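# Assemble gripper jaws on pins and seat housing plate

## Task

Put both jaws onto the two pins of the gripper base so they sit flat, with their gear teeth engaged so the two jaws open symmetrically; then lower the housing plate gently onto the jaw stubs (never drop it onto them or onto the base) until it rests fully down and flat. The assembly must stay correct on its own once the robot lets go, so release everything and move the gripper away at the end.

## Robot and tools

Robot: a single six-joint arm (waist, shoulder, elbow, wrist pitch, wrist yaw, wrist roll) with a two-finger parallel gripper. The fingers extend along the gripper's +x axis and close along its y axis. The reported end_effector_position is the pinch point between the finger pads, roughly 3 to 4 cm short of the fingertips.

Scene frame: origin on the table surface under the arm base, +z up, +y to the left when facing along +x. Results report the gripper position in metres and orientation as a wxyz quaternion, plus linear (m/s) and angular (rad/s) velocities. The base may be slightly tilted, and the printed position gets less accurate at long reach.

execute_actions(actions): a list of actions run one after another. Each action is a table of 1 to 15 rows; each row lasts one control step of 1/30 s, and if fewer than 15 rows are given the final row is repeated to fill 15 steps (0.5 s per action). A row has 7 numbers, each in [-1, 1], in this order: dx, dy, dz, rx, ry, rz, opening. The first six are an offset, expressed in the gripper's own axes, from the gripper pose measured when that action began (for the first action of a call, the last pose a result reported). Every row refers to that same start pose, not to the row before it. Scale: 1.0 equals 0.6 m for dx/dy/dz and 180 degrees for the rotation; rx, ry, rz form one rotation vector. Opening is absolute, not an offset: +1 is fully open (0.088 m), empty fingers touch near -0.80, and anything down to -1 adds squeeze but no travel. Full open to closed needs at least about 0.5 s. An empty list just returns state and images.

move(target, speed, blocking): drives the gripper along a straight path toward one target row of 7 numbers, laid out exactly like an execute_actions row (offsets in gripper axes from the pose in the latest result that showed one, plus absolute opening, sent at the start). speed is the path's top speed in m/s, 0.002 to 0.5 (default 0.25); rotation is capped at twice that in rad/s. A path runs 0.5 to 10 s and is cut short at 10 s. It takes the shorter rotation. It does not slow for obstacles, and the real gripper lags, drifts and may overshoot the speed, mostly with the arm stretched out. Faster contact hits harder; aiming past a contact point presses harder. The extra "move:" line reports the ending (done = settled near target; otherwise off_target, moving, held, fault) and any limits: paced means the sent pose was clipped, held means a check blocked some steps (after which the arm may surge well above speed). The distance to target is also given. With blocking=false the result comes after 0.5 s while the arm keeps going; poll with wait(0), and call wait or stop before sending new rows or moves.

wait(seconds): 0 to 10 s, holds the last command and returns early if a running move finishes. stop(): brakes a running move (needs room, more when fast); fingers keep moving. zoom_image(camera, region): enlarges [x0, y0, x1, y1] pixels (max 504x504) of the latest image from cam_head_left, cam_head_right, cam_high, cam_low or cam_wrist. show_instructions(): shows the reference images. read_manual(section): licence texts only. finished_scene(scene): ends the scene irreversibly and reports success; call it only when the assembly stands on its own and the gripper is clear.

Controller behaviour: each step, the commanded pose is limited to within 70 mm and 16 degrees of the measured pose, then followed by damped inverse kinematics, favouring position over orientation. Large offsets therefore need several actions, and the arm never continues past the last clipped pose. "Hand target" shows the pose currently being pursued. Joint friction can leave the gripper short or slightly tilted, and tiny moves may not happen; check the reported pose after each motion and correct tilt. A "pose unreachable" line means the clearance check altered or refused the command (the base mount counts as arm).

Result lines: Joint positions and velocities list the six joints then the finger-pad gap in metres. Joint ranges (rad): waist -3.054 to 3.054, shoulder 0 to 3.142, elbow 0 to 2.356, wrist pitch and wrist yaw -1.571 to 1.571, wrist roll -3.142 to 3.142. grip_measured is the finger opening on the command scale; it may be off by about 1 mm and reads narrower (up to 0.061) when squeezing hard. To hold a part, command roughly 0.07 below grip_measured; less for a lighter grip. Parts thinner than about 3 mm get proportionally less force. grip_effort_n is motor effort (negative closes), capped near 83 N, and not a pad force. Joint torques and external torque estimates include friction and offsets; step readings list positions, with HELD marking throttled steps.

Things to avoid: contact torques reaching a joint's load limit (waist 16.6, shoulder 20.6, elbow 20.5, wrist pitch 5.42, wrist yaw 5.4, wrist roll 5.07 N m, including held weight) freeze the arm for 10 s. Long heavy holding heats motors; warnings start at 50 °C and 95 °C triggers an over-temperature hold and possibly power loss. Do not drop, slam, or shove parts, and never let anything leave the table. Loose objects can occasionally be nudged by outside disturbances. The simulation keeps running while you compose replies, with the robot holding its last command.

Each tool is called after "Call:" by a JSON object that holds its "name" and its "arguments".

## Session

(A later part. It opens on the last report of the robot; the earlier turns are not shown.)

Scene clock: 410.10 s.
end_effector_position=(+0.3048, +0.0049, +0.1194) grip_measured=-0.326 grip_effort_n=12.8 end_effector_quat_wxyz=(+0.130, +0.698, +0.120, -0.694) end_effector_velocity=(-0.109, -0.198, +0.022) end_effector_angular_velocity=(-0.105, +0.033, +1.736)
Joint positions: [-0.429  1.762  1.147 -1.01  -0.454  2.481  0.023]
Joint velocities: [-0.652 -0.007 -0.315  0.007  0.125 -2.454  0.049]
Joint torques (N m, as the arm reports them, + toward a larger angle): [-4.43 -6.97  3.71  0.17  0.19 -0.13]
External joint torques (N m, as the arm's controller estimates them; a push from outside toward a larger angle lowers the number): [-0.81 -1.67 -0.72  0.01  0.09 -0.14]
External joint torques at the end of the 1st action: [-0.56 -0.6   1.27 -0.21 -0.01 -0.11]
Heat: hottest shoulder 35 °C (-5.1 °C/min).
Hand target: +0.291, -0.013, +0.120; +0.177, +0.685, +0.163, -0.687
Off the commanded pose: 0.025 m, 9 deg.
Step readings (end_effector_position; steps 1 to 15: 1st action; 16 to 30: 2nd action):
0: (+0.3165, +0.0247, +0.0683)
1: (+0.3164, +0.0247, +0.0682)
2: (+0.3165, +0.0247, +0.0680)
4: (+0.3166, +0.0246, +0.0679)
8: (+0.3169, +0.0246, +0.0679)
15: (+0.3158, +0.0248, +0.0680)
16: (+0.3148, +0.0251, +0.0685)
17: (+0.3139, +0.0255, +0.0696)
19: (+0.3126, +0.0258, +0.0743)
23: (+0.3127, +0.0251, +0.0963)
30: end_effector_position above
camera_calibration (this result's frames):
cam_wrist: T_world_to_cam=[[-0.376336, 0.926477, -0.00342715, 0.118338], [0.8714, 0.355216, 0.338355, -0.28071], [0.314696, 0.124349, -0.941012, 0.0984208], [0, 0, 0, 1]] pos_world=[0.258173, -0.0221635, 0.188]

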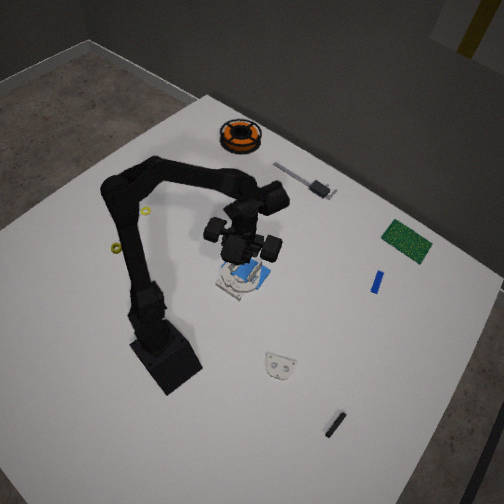

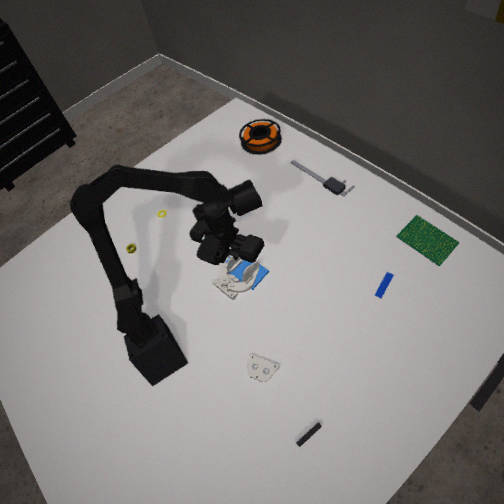

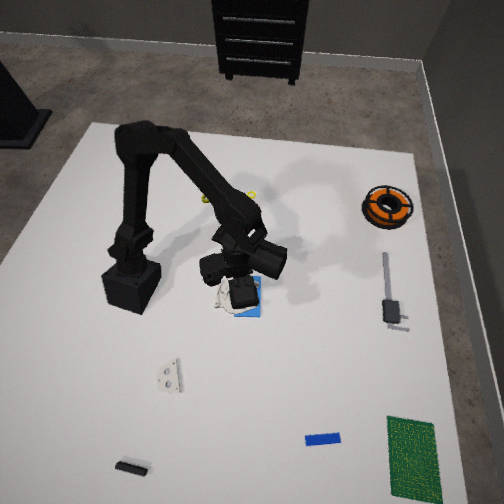

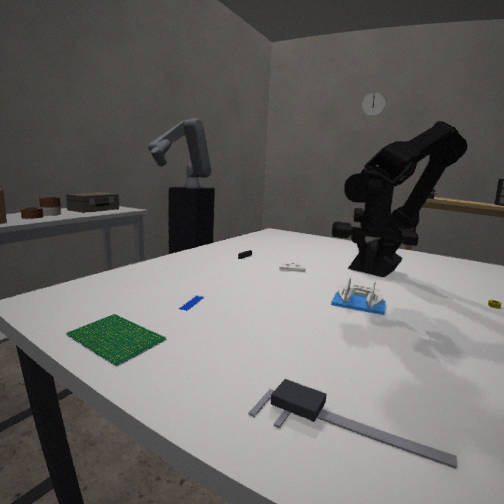

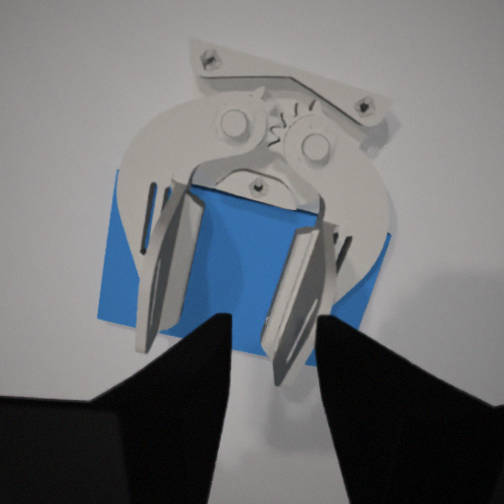

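Call:
{"name": "execute_actions", "arguments": {"actions": [[[-0.001,0.023,0.036,-0.048,0,0,-0.2],[-0.001,0.029,0.042,-0.059,0,0,-0.15],[-0.001,0.036,0.051,-0.073,0,0,-0.1],[-0.001,0.046,0.062,-0.089,0,0,-0.05],[-0.001,0.057,0.075,-0.107,0,0,0],[0,0.068,0.087,-0.125,0,0,0.05],[0,0.079,0.100,-0.143,0,0,0.1],[0,0.090,0.113,-0.160,0,0,0.15],[0,0.101,0.125,-0.178,0,0,0.2],[0.004,0.112,0.138,-0.196,0,0,0.25],[0.009,0.123,0.150,-0.214,0,0,0.3],[0.016,0.134,0.163,-0.231,0,0,0.35],[0.022,0.144,0.176,-0.249,0,0,0.4],[0.029,0.155,0.188,-0.267,0,0,0.45],[0.036,0.166,0.201,-0.285,0,0,0.5]],[[0.022,-0.002,0.063,-0.065,0,0,0.55],[0.027,-0.002,0.080,-0.083,0,0,0.6],[0.032,-0.003,0.097,-0.101,0,0,0.63],[0.037,-0.004,0.113,-0.118,0,0,0.63],[0.042,-0.004,0.130,-0.136,0,0,0.63],[0.047,-0.005,0.147,-0.154,0,0,0.63],[0.052,-0.005,0.163,-0.172,0,0,0.63],[0.055,-0.006,0.180,-0.189,0,0,0.63],[0.058,-0.006,0.197,-0.207,0,0,0.63],[0.062,-0.007,0.213,-0.225,0,0,0.63],[0.065,-0.007,0.228,-0.242,0,0,0.63],[0.068,-0.007,0.242,-0.256,0,0,0.63],[0.070,-0.008,0.253,-0.267,0,0,0.63],[0.072,-0.008,0.263,-0.276,0,0,0.63],[0.073,-0.008,0.270,-0.282,0,0,0.63]]]}}

Scene clock: 419.50 s.
end_effector_position=(+0.1699, -0.2262, +0.0812) grip_measured=+0.627 grip_effort_n=12.3 end_effector_quat_wxyz=(+0.592, +0.408, +0.545, -0.431) end_effector_velocity=(-0.090, -0.198, -0.025) end_effector_angular_velocity=(+0.000, -0.000, +1.039)
Joint positions: [-1.176  2.181  1.051 -0.736 -0.29   0.196  0.07 ]
Joint velocities: [-0.54   0.647  0.486  0.007  0.081 -1.575  0.   ]
Joint torques (N m, as the arm reports them, + toward a larger angle): [-2.33 -6.06  6.46  0.47  0.03 -0.15]
External joint torques (N m, as the arm's controller estimates them; a push from outside toward a larger angle lowers the number): [-0.41  1.16  1.35  0.06  0.09 -0.12]
External joint torques at the end of the 1st action: [-0.53  1.15 -0.72  0.09  0.09 -0.12]
Heat: hottest shoulder 35 °C (-5.0 °C/min).
Hand target: +0.164, -0.244, +0.077; +0.610, +0.381, +0.565, -0.404
Off the commanded pose: 0.022 m, 6 deg.
Step readings (end_effector_position; steps 1 to 15: 1st action; 16 to 30: 2nd action):
0: (+0.2934, -0.0134, +0.1209)
1: (+0.2933, -0.0136, +0.1208)
2: (+0.2930, -0.0142, +0.1206)
4: (+0.2900, -0.0187, +0.1205)
8: (+0.2756, -0.0432, +0.1233)
15: (+0.2429, -0.1036, +0.1160)
16: (+0.2381, -0.1122, +0.1131)
17: (+0.2330, -0.1206, +0.1104)
19: (+0.2247, -0.1376, +0.1069)
23: (+0.2052, -0.1714, +0.0974)
30: end_effector_position above
camera_calibration (this result's frames):
cam_wrist: T_world_to_cam=[[-0.946124, -0.323805, -0.000297837, 0.0952785], [-0.312226, 0.912046, 0.265869, 0.264715], [-0.085818, 0.251638, -0.964009, 0.232389], [0, 0, 0, 1]] pos_world=[0.192739, -0.269059, 0.153674]

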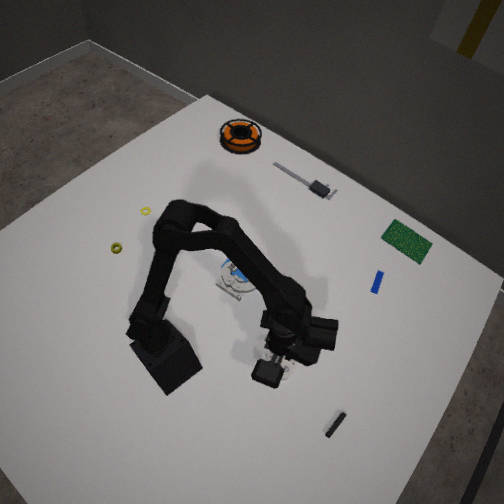

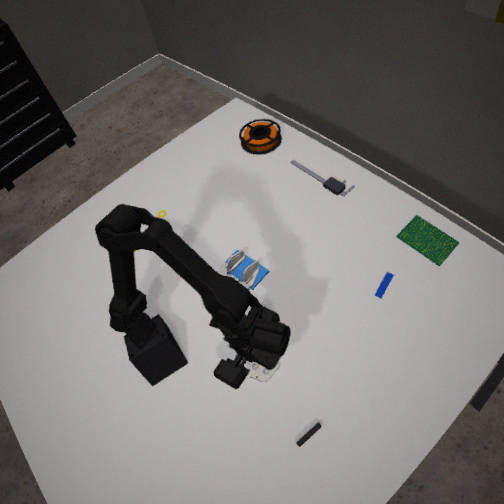

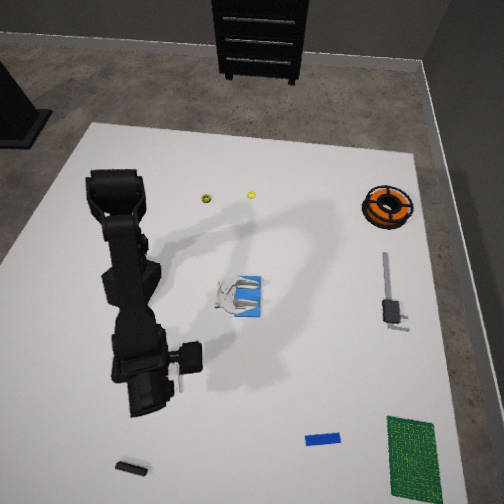

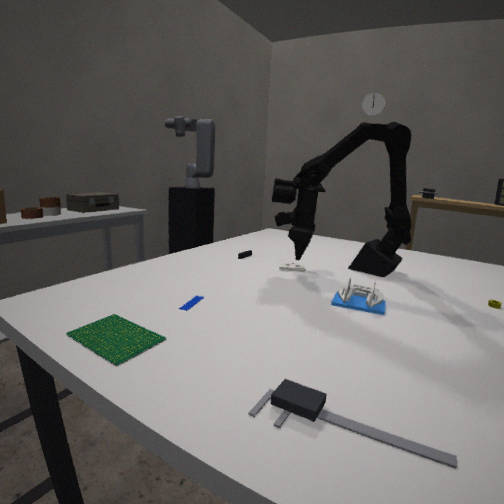

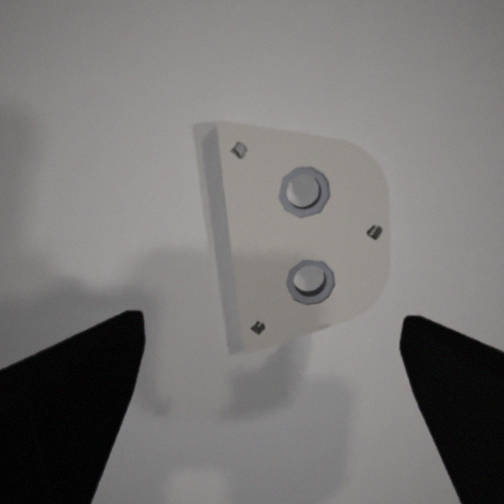

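Call:
{"name": "execute_actions", "arguments": {"actions": []}}

Scene clock: 420.13 s.
end_effector_position=(+0.1635, -0.2421, +0.0797) grip_measured=+0.627 grip_effort_n=12.8 end_effector_quat_wxyz=(+0.612, +0.382, +0.562, -0.405) end_effector_velocity=(+0.002, -0.003, +0.001) end_effector_angular_velocity=(-0.016, -0.016, +0.012)
Joint positions: [-1.215  2.229  1.09  -0.733 -0.284  0.067  0.07 ]
Joint velocities: [-0.002 -0.002 -0.002  0.022 -0.007 -0.007 -0.   ]
Joint torques (N m, as the arm reports them, + toward a larger angle): [-2.56 -5.88  6.45  0.31  0.06 -0.14]
External joint torques (N m, as the arm's controller estimates them; a push from outside toward a larger angle lowers the number): [-0.16  1.18  1.35 -0.18  0.07 -0.14]
Heat: hottest shoulder 35 °C (-5.1 °C/min).
Hand target: +0.164, -0.244, +0.077; +0.610, +0.381, +0.565, -0.404
Off the commanded pose: 0.006 m, 2 deg.
camera_calibration (this result's frames):
cam_wrist: T_world_to_cam=[[-0.912658, -0.408723, 0.00129042, 0.0579277], [-0.394281, 0.881233, 0.260712, 0.284039], [-0.107696, 0.237432, -0.965416, 0.234617], [0, 0, 0, 1]] pos_world=[0.190127, -0.282334, 0.152376]

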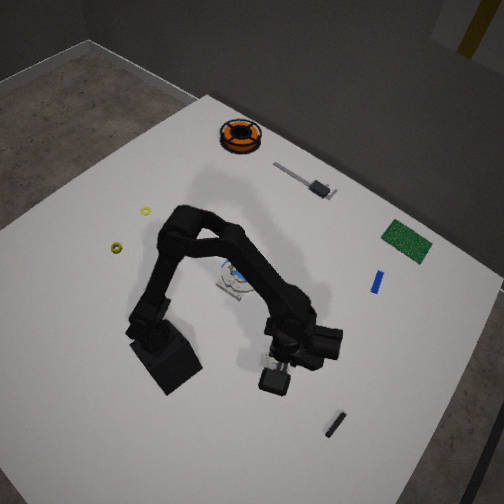

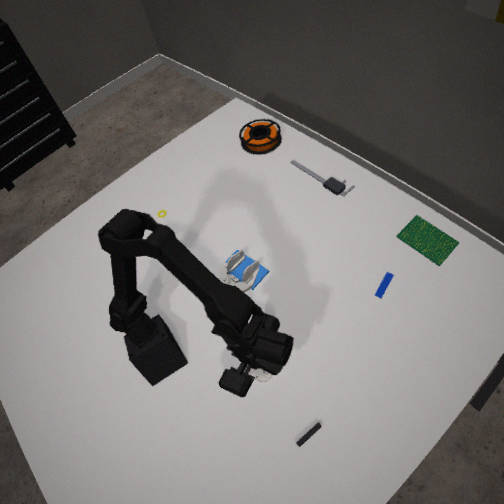

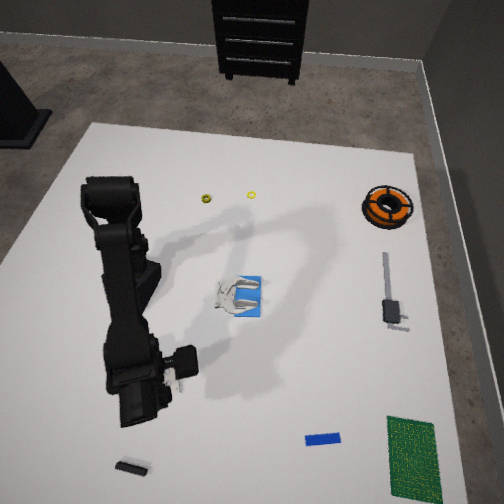

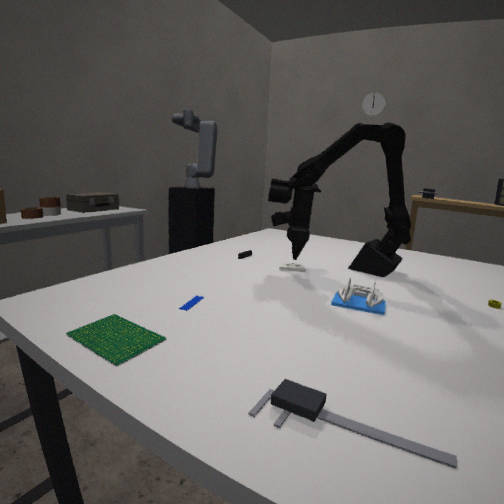

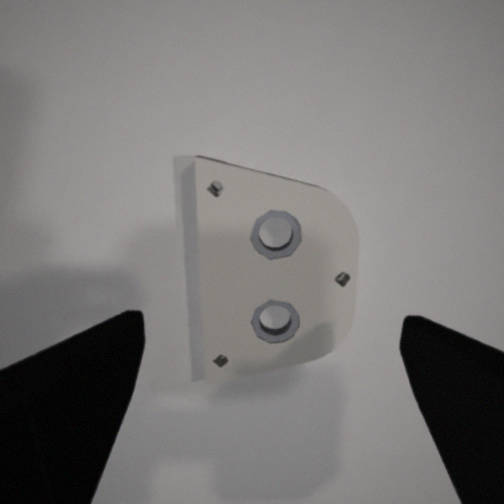

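Call:
{"name": "execute_actions", "arguments": {"actions": [[[0.007,-0.001,0.004,-0.004,0.005,-0.001,0.63],[0.011,-0.003,0.005,-0.006,0.009,-0.002,0.63],[0.016,-0.004,0.006,-0.008,0.013,-0.002,0.63],[0.022,-0.005,0.007,-0.010,0.017,-0.003,0.63],[0.029,-0.006,0.008,-0.012,0.021,-0.004,0.63],[0.036,-0.006,0.008,-0.013,0.024,-0.004,0.63],[0.043,-0.0065,0.0075,-0.013,0.026,-0.004,0.63],[0.049,-0.0065,0.007,-0.013,0.027,-0.004,0.63],[0.055,-0.0067,0.0065,-0.013,0.027,-0.004,0.62],[0.060,-0.0067,0.006,-0.013,0.027,-0.004,0.60],[0.064,-0.0067,0.006,-0.013,0.027,-0.004,0.57],[0.066,-0.0067,0.0058,-0.013,0.027,-0.004,0.54],[0.067,-0.0067,0.0058,-0.013,0.027,-0.004,0.51],[0.067,-0.0067,0.0058,-0.013,0.027,-0.004,0.49],[0.067,-0.0067,0.0058,-0.013,0.027,-0.004,0.48]]]}}

Scene clock: 428.10 s.
end_effector_position=(+0.1633, -0.2499, +0.0462) grip_measured=+0.528 grip_effort_n=-15.1 end_effector_quat_wxyz=(+0.597, +0.380, +0.595, -0.382) end_effector_velocity=(+0.002, +0.002, -0.020) end_effector_angular_velocity=(+0.024, +0.015, +0.011)
Joint positions: [-1.193  2.371  1.141 -0.713 -0.282  0.024  0.065]
Joint velocities: [ 0.027  0.056 -0.002  0.037 -0.007  0.007 -0.027]
Joint torques (N m, as the arm reports them, + toward a larger angle): [-2.69 -6.63  4.99  0.41 -0.07  0.02]
External joint torques (N m, as the arm's controller estimates them; a push from outside toward a larger angle lowers the number): [-0.05  1.26  0.25  0.1  -0.06  0.02]
Heat: hottest shoulder 35 °C (-4.1 °C/min).
Hand target: +0.162, -0.249, +0.040; +0.593, +0.383, +0.598, -0.381
Off the commanded pose: 0.006 m, 1 deg.
Step readings (end_effector_position):
0: (+0.1635, -0.2421, +0.0797)
1: (+0.1634, -0.2420, +0.0795)
2: (+0.1635, -0.2424, +0.0792)
4: (+0.1637, -0.2444, +0.0768)
8: (+0.1628, -0.2480, +0.0646)
15: end_effector_position above
camera_calibration (this result's frames):
cam_wrist: T_world_to_cam=[[-0.894194, -0.447492, 0.0129593, 0.0413299], [-0.418455, 0.845759, 0.33104, 0.291368], [-0.159098, 0.290591, -0.943528, 0.224759], [0, 0, 0, 1]] pos_world=[0.19464, -0.293245, 0.115076]

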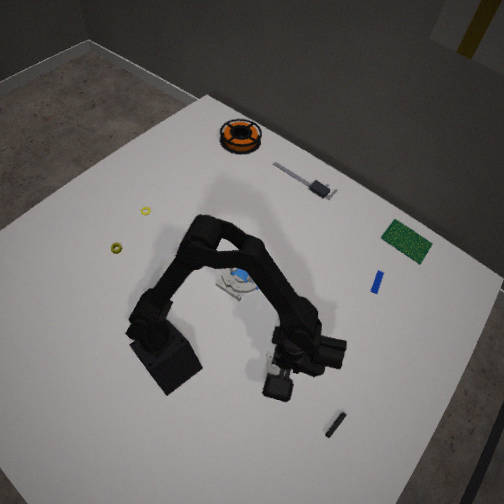

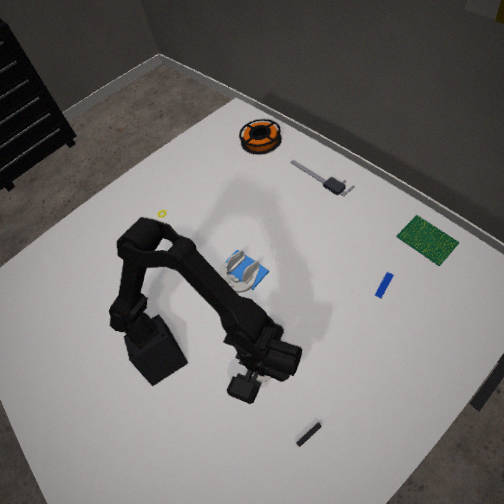

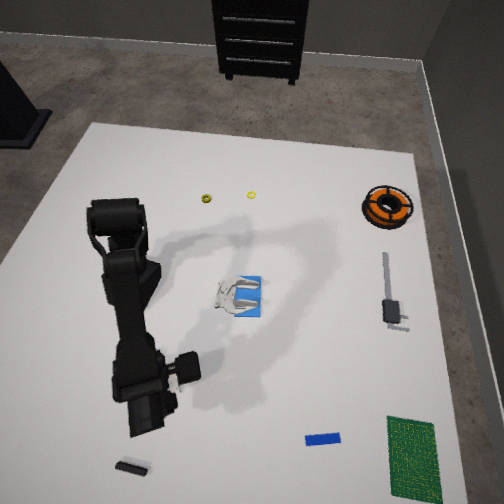

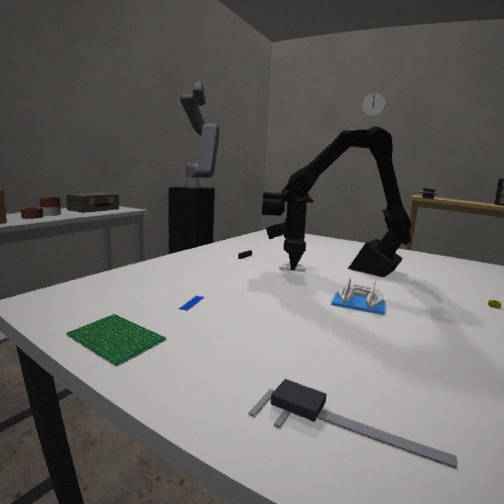

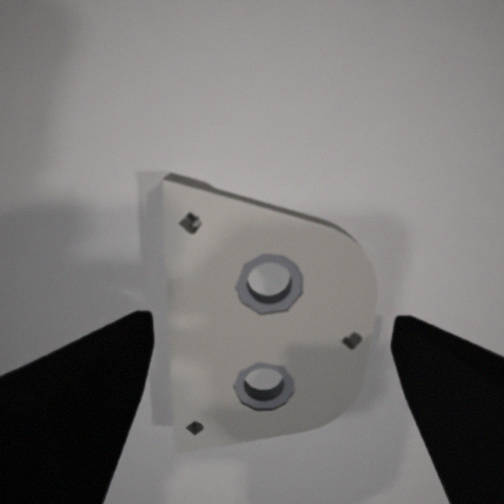

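Call:
{"name": "execute_actions", "arguments": {"actions": [[[0.012,-0.001,-0.002,0.002,0.004,0,0.45],[0.0135,-0.001,-0.003,0.002,0.0045,0,0.42],[0.015,-0.001,-0.0035,0.002,0.005,0,0.39],[0.016,-0.001,-0.004,0.002,0.005,0,0.36],[0.0165,-0.001,-0.004,0.002,0.005,0,0.33],[0.0165,-0.001,-0.004,0.002,0.005,0,0.30],[0.0165,-0.001,-0.004,0.002,0.005,0,0.28],[0.0165,-0.001,-0.004,0.002,0.005,0,0.26],[0.0165,-0.001,-0.004,0.002,0.005,0,0.24],[0.0165,-0.001,-0.004,0.002,0.005,0,0.21],[0.0165,-0.001,-0.004,0.002,0.005,0,0.17],[0.015,-0.001,-0.003,0.002,0.004,0,0.12],[0.012,-0.001,-0.002,0.001,0.003,0,0.12],[0.009,0,-0.001,0,0.001,0,0.12],[0.005,0,0,0,0,0,0.12]],[[-0.007,0,0.002,0,0,0,0.12],[-0.015,0,0.003,0,0,0,0.12],[-0.025,0,0.003,-0.006,0,0,0.12],[-0.037,0,0.003,-0.017,0,0,0.12],[-0.050,0.002,0.001,-0.033,0,0,0.12],[-0.063,0.006,-0.003,-0.056,0,0,0.12],[-0.077,0.011,-0.008,-0.080,0,0,0.12],[-0.088,0.017,-0.014,-0.104,0,0,0.12],[-0.098,0.024,-0.022,-0.129,0,0,0.12],[-0.107,0.033,-0.031,-0.153,0,0,0.12],[-0.113,0.041,-0.039,-0.178,0,0,0.12],[-0.117,0.050,-0.047,-0.202,0,0,0.12],[-0.118,0.058,-0.055,-0.227,0,0,0.12],[-0.118,0.067,-0.063,-0.251,0,0,0.12],[-0.118,0.075,-0.071,-0.276,0,0,0.12]]]}}

Scene clock: 438.00 s.
end_effector_position=(+0.1813, -0.2164, +0.1102) grip_measured=+0.205 grip_effort_n=-83.5 end_effector_quat_wxyz=(+0.689, +0.163, +0.682, -0.181) end_effector_velocity=(+0.115, +0.170, +0.083) end_effector_angular_velocity=(-0.086, -0.020, +2.263)
Joint positions: [-1.154  2.148  1.154 -0.915 -0.288 -0.577  0.049]
Joint velocities: [ 0.442 -0.642 -0.237 -0.168 -0.183 -1.795 -0.   ]
Joint torques (N m, as the arm reports them, + toward a larger angle): [-2.19 -7.85  3.49 -0.07 -0.14 -0.14]
External joint torques (N m, as the arm's controller estimates them; a push from outside toward a larger angle lowers the number): [ 0.1  -1.99 -0.82 -0.24 -0.11 -0.13]
External joint torques at the end of the 1st action: [-0.23 -0.37 -0.22 -0.04 -0.07  0.  ]
Heat: hottest shoulder 35 °C (-2.0 °C/min).
Hand target: +0.186, -0.195, +0.112; +0.698, +0.104, +0.700, -0.112
Off the commanded pose: 0.024 m, 13 deg; orientation clipped at the last step of the last action.
Step readings (end_effector_position; steps 1 to 15: 1st action; 16 to 30: 2nd action):
0: (+0.1637, -0.2508, +0.0454)
1: (+0.1637, -0.2508, +0.0454)
2: (+0.1638, -0.2510, +0.0453)
4: (+0.1640, -0.2515, +0.0448)
8: (+0.1644, -0.2518, +0.0437)
15: (+0.1645, -0.2519, +0.0436)
16: (+0.1644, -0.2517, +0.0436)
17: (+0.1641, -0.2511, +0.0440)
19: (+0.1626, -0.2481, +0.0463)
23: (+0.1611, -0.2419, +0.0653)
30: end_effector_position above
camera_calibration (this result's frames):
cam_wrist: T_world_to_cam=[[-0.444411, -0.89514, 0.0349755, -0.109205], [-0.843629, 0.431331, 0.319756, 0.238087], [-0.301312, 0.112597, -0.946854, 0.265939], [0, 0, 0, 1]] pos_world=[0.232456, -0.230392, 0.179495]

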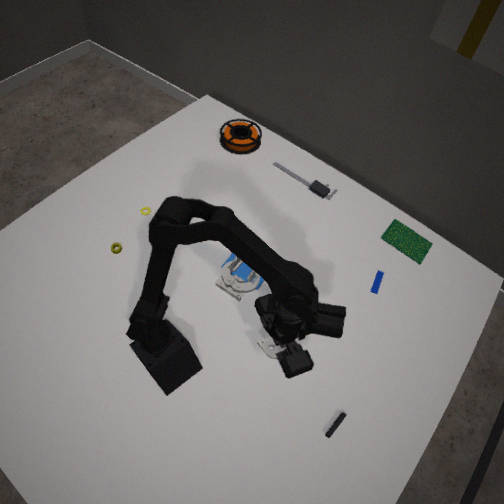

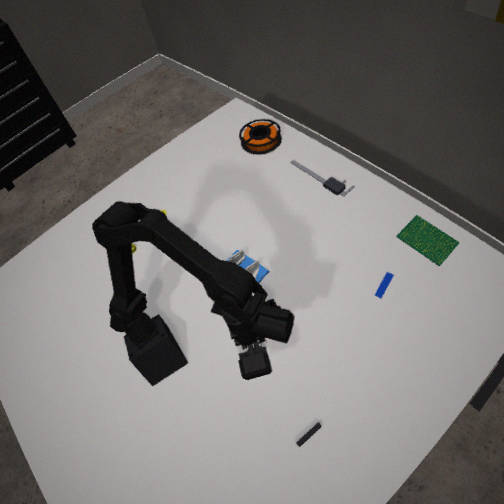

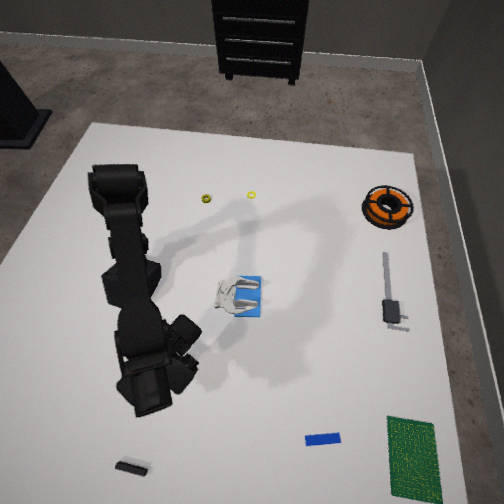

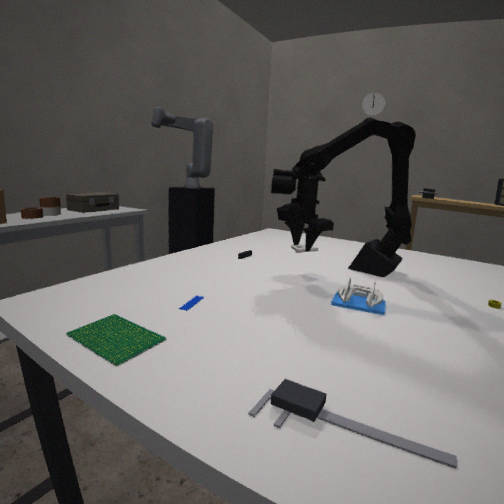

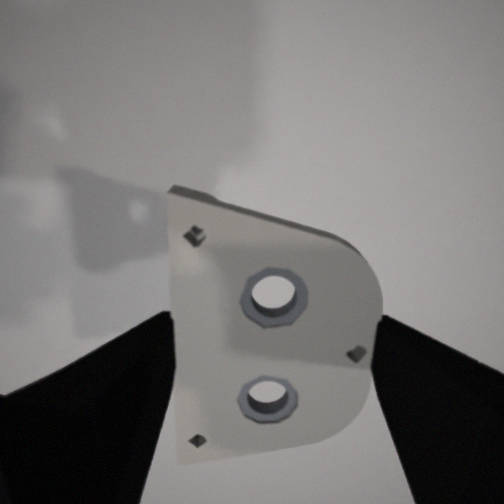

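Call:
{"name": "execute_actions", "arguments": {"actions": []}}

Scene clock: 442.60 s.
end_effector_position=(+0.1878, -0.1980, +0.1106) grip_measured=+0.205 grip_effort_n=-83.5 end_effector_quat_wxyz=(+0.697, +0.103, +0.701, -0.114) end_effector_velocity=(-0.001, +0.002, +0.000) end_effector_angular_velocity=(+0.010, -0.004, +0.003)
Joint positions: [-1.109  2.106  1.125 -0.933 -0.3   -0.722  0.049]
Joint velocities: [-0.002 -0.002 -0.002 -0.007 -0.007 -0.007 -0.   ]
Joint torques (N m, as the arm reports them, + toward a larger angle): [-3.16 -8.58  4.41  0.12 -0.13 -0.14]
External joint torques (N m, as the arm's controller estimates them; a push from outside toward a larger angle lowers the number): [-0.52 -2.16 -0.7  -0.2  -0.09 -0.14]
Heat: hottest shoulder 36 °C (-1.0 °C/min).
Hand target: +0.186, -0.195, +0.112; +0.698, +0.104, +0.700, -0.113
Off the commanded pose: 0.005 m, 2 deg; orientation clipped at the last step of the last action.
camera_calibration (this result's frames):
cam_wrist: T_world_to_cam=[[-0.273407, -0.961533, 0.0265262, -0.134184], [-0.902841, 0.266037, 0.337791, 0.211886], [-0.331854, 0.0684056, -0.940847, 0.262568], [0, 0, 0, 1]] pos_world=[0.241747, -0.203353, 0.179022]

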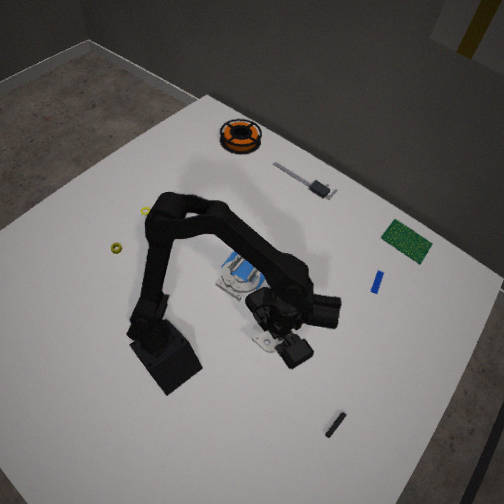

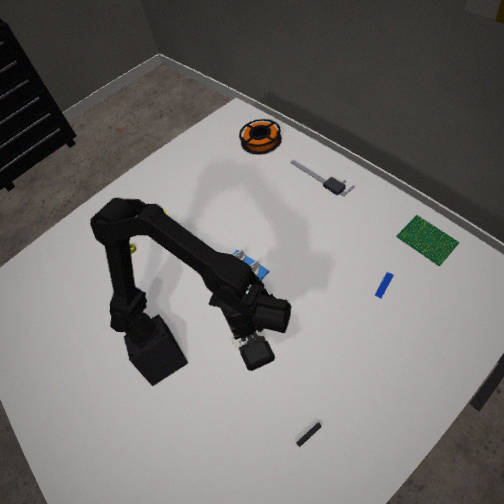

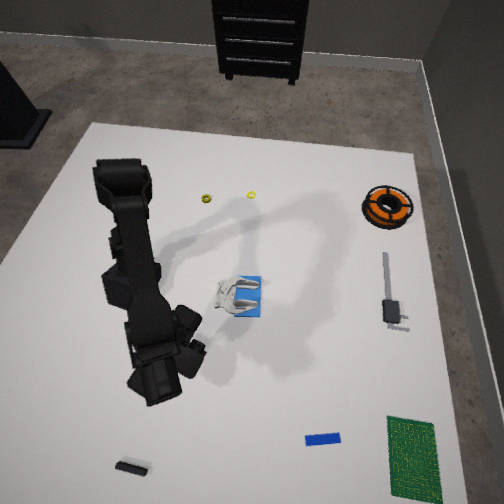

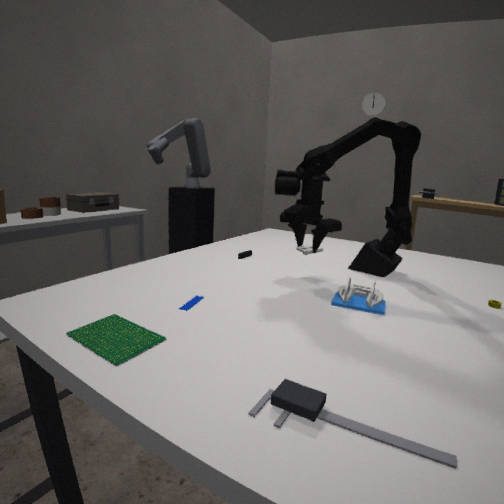

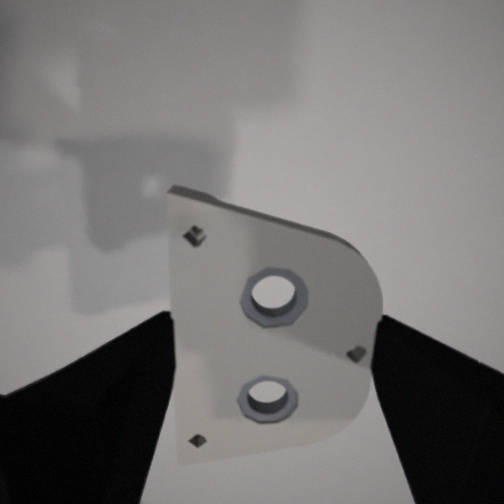

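Call:
{"name": "execute_actions", "arguments": {"actions": [[[-0.002,0.008,-0.003,-0.012,0,0,0.12],[-0.0025,0.017,-0.003,-0.031,0,0,0.12],[-0.003,0.028,-0.002,-0.053,0,0,0.12],[-0.003,0.040,-0.002,-0.076,-0.001,0,0.12],[-0.0035,0.052,-0.002,-0.099,-0.001,0,0.12],[-0.004,0.064,-0.002,-0.122,-0.001,0,0.12],[-0.004,0.076,-0.001,-0.145,-0.001,0.001,0.12],[-0.0045,0.088,-0.001,-0.168,-0.002,0.001,0.12],[-0.005,0.100,-0.001,-0.191,-0.002,0.001,0.12],[-0.005,0.112,-0.001,-0.214,-0.002,0.001,0.12],[-0.0055,0.124,0,-0.237,-0.002,0.001,0.12],[-0.006,0.136,0,-0.260,-0.003,0.001,0.12],[-0.006,0.148,0,-0.282,-0.003,0.001,0.12],[-0.0065,0.158,0,-0.302,-0.003,0.001,0.12],[-0.007,0.166,0,-0.320,-0.003,0.001,0.12]]]}}

Call:
{"name": "execute_actions", "arguments": {"actions": []}}

Scene clock: 451.03 s.
end_effector_position=(+0.2141, -0.1221, +0.1112) grip_measured=+0.205 grip_effort_n=-83.5 end_effector_quat_wxyz=(+0.679, -0.186, +0.687, +0.180) end_effector_velocity=(+0.065, +0.195, +0.007) end_effector_angular_velocity=(+0.039, +0.007, +1.968)
Joint positions: [-0.902  1.891  0.983 -0.94  -0.365 -1.346  0.049]
Joint velocities: [ 0.569 -0.525 -0.242 -0.081 -0.183 -1.385 -0.   ]
Joint torques (N m, as the arm reports them, + toward a larger angle): [-3.12 -7.09  4.42  0.11 -0.14 -0.14]
External joint torques (N m, as the arm's controller estimates them; a push from outside toward a larger angle lowers the number): [-0.08 -2.02 -0.57 -0.2  -0.12 -0.14]
Heat: hottest shoulder 37 °C (+1.0 °C/min).
Hand target: +0.217, -0.105, +0.112; +0.663, -0.240, +0.669, +0.235
Off the commanded pose: 0.020 m, 10 deg.
Step readings (end_effector_position):
0: (+0.1878, -0.1980, +0.1106)
1: (+0.1878, -0.1979, +0.1107)
2: (+0.1876, -0.1973, +0.1107)
4: (+0.1880, -0.1921, +0.1105)
8: (+0.1963, -0.1690, +0.1102)
15: end_effector_position above
camera_calibration (this result's frames):
cam_wrist: T_world_to_cam=[[0.527088, -0.849655, 0.0163062, -0.210658], [-0.799888, -0.489552, 0.347159, 0.0998966], [-0.286982, -0.196026, -0.937665, 0.224396], [0, 0, 0, 1]] pos_world=[0.255339, -0.0860942, 0.179163]

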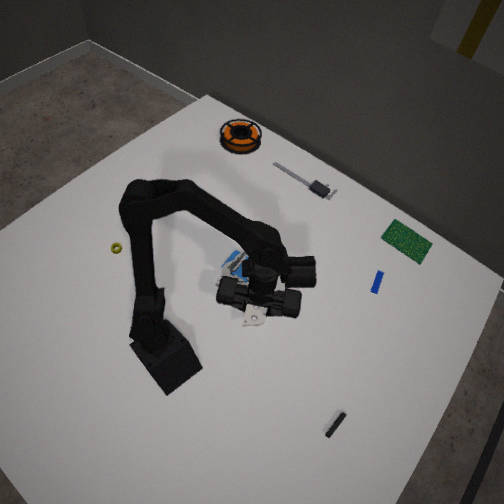

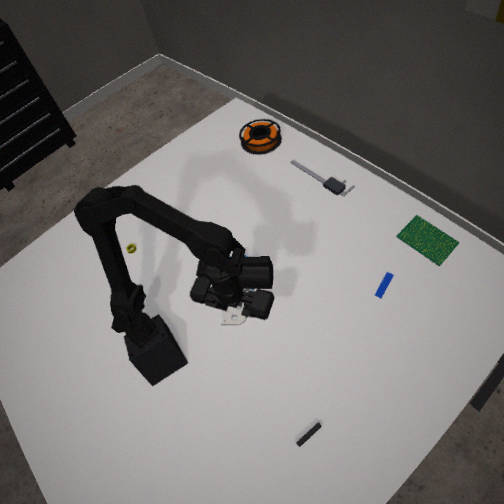

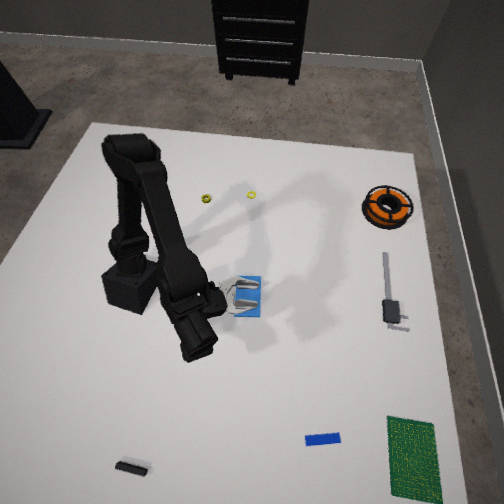

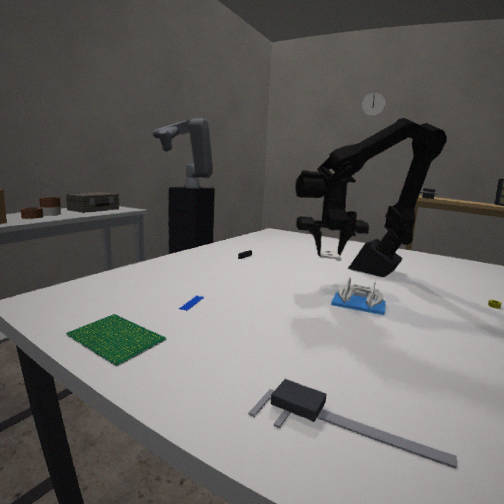

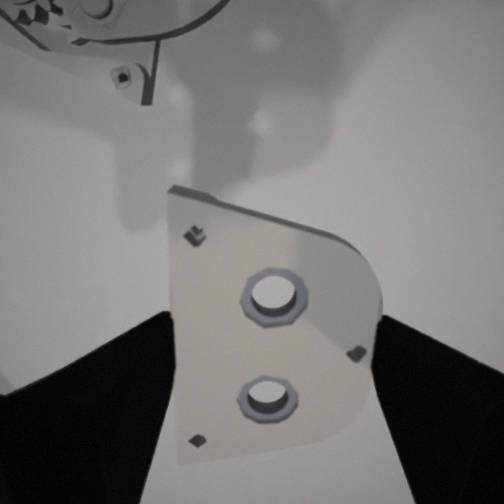

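Scene clock: 451.03 s.
end_effector_position=(+0.2141, -0.1221, +0.1112) grip_measured=+0.205 grip_effort_n=-83.5 end_effector_quat_wxyz=(+0.679, -0.186, +0.687, +0.180) end_effector_velocity=(+0.065, +0.195, +0.007) end_effector_angular_velocity=(+0.039, +0.007, +1.968)
Joint positions: [-0.902  1.891  0.983 -0.94  -0.365 -1.346  0.049]
Joint velocities: [ 0.569 -0.525 -0.242 -0.081 -0.183 -1.385 -0.   ]
Joint torques (N m, as the arm reports them, + toward a larger angle): [-3.12 -7.09  4.42  0.11 -0.14 -0.14]
External joint torques (N m, as the arm's controller estimates them; a push from outside toward a larger angle lowers the number): [-0.08 -2.02 -0.57 -0.2  -0.12 -0.14]
Heat: hottest shoulder 37 °C (+1.0 °C/min).
Hand target: +0.217, -0.105, +0.112; +0.663, -0.240, +0.669, +0.235
Off the commanded pose: 0.020 m, 10 deg.
camera_calibration (this result's frames):
cam_wrist: T_world_to_cam=[[0.527088, -0.849655, 0.0163062, -0.210658], [-0.799888, -0.489552, 0.347159, 0.0998966], [-0.286982, -0.196026, -0.937665, 0.224396], [0, 0, 0, 1]] pos_world=[0.255339, -0.0860942, 0.179163]

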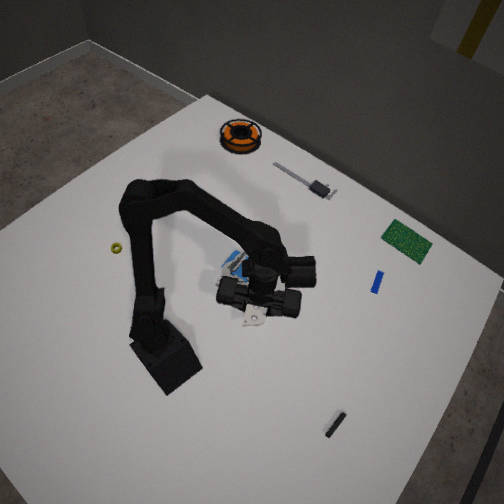

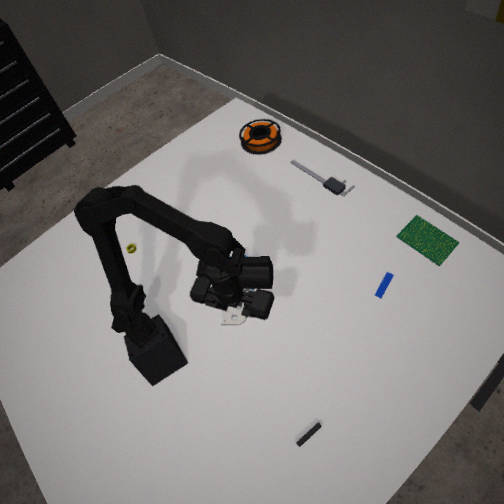

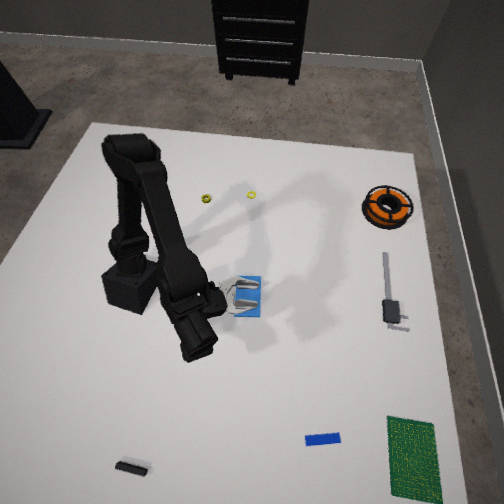

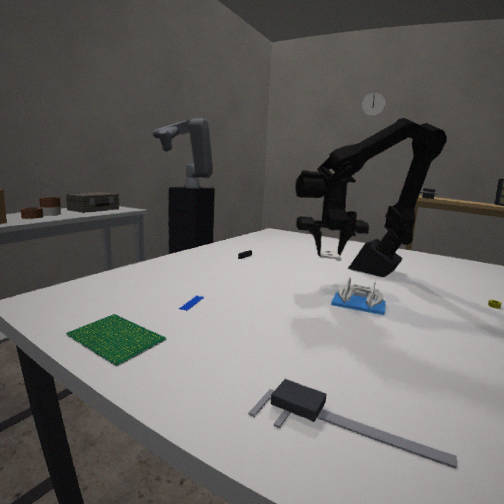

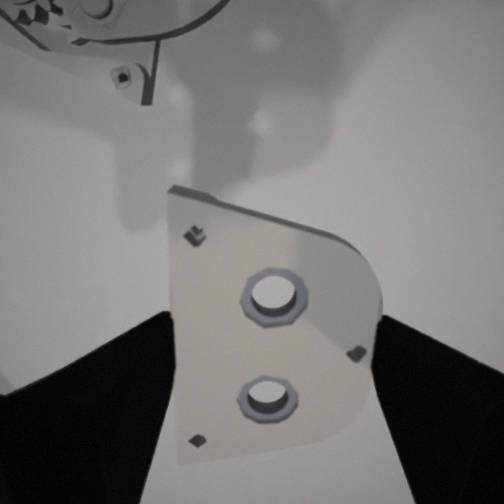

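Call:
{"name": "execute_actions", "arguments": {"actions": [[[-0.002,0.026,0.024,-0.065,-0.001,0,0.12],[-0.002,0.032,0.032,-0.084,-0.001,0,0.12],[-0.002,0.040,0.042,-0.106,-0.002,0,0.12],[-0.002,0.048,0.053,-0.129,-0.002,0,0.12],[-0.002,0.056,0.064,-0.152,-0.002,0,0.12],[-0.002,0.064,0.075,-0.175,-0.002,0,0.12],[-0.002,0.072,0.086,-0.198,-0.003,0,0.12],[-0.003,0.080,0.097,-0.221,-0.003,0,0.12],[-0.003,0.088,0.108,-0.244,-0.003,-0.001,0.12],[-0.003,0.096,0.119,-0.267,-0.003,-0.001,0.12],[-0.003,0.104,0.129,-0.290,-0.004,-0.001,0.12],[-0.003,0.112,0.139,-0.313,-0.004,-0.001,0.12],[-0.003,0.119,0.148,-0.335,-0.004,-0.001,0.12],[-0.003,0.125,0.156,-0.355,-0.004,-0.001,0.12],[-0.003,0.130,0.163,-0.372,-0.005,-0.001,0.12]]]}}

Scene clock: 458.73 s.
end_effector_position=(+0.2524, -0.0231, +0.1088) grip_measured=+0.205 grip_effort_n=-83.5 end_effector_quat_wxyz=(+0.509, -0.487, +0.514, +0.489) end_effector_velocity=(+0.046, +0.196, -0.026) end_effector_angular_velocity=(+0.097, +0.074, +1.890)
Joint positions: [-0.558  1.69   0.946 -0.964 -0.444 -1.981  0.049]
Joint velocities: [ 0.691 -0.256 -0.002 -0.037 -0.139 -1.179 -0.   ]
Joint torques (N m, as the arm reports them, + toward a larger angle): [-3.4  -6.16  6.    0.   -0.11 -0.14]
External joint torques (N m, as the arm's controller estimates them; a push from outside toward a larger angle lowers the number): [-0.22 -1.75  1.17 -0.22 -0.11 -0.14]
Heat: hottest shoulder 37 °C (+2.0 °C/min).
Hand target: +0.259, -0.007, +0.111; +0.471, -0.528, +0.471, +0.527
Off the commanded pose: 0.019 m, 10 deg.
Step readings (end_effector_position):
0: (+0.2189, -0.1076, +0.1117)
1: (+0.2189, -0.1075, +0.1117)
2: (+0.2192, -0.1068, +0.1118)
4: (+0.2214, -0.1007, +0.1116)
8: (+0.2329, -0.0744, +0.1109)
15: end_effector_position above
camera_calibration (this result's frames):
cam_wrist: T_world_to_cam=[[0.99986, -0.0163608, 0.00355366, -0.245359], [-0.0165992, -0.941023, 0.337934, -0.0273023], [-0.00218481, -0.337946, -0.941163, 0.177687], [0, 0, 0, 1]] pos_world=[0.245259, 0.0303423, 0.177331]

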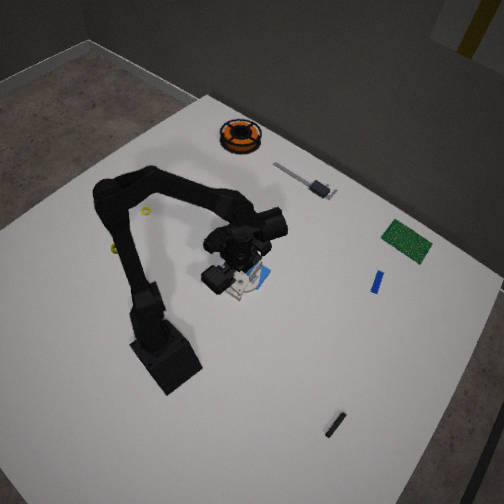

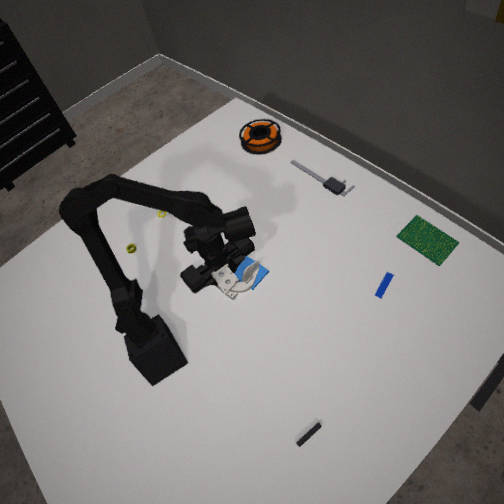

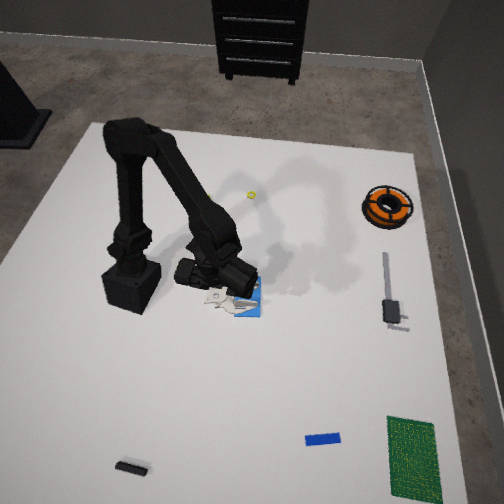

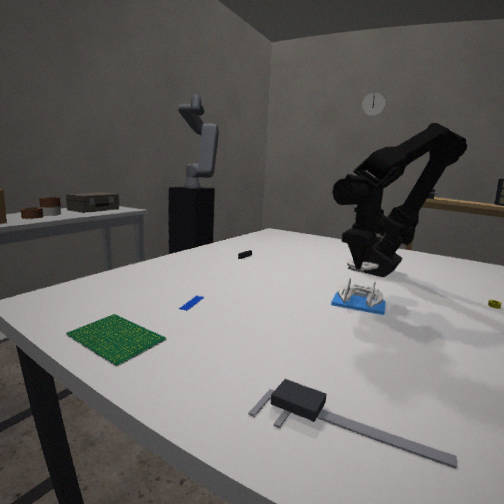

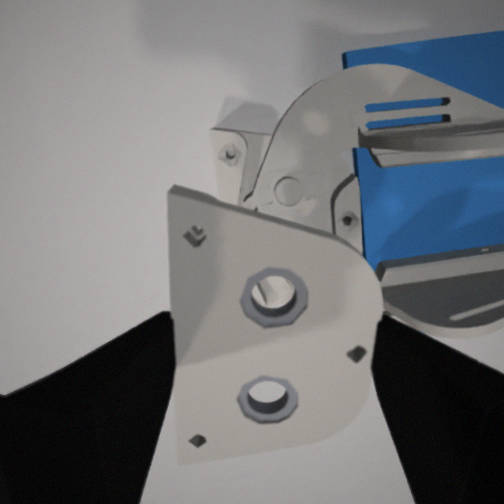

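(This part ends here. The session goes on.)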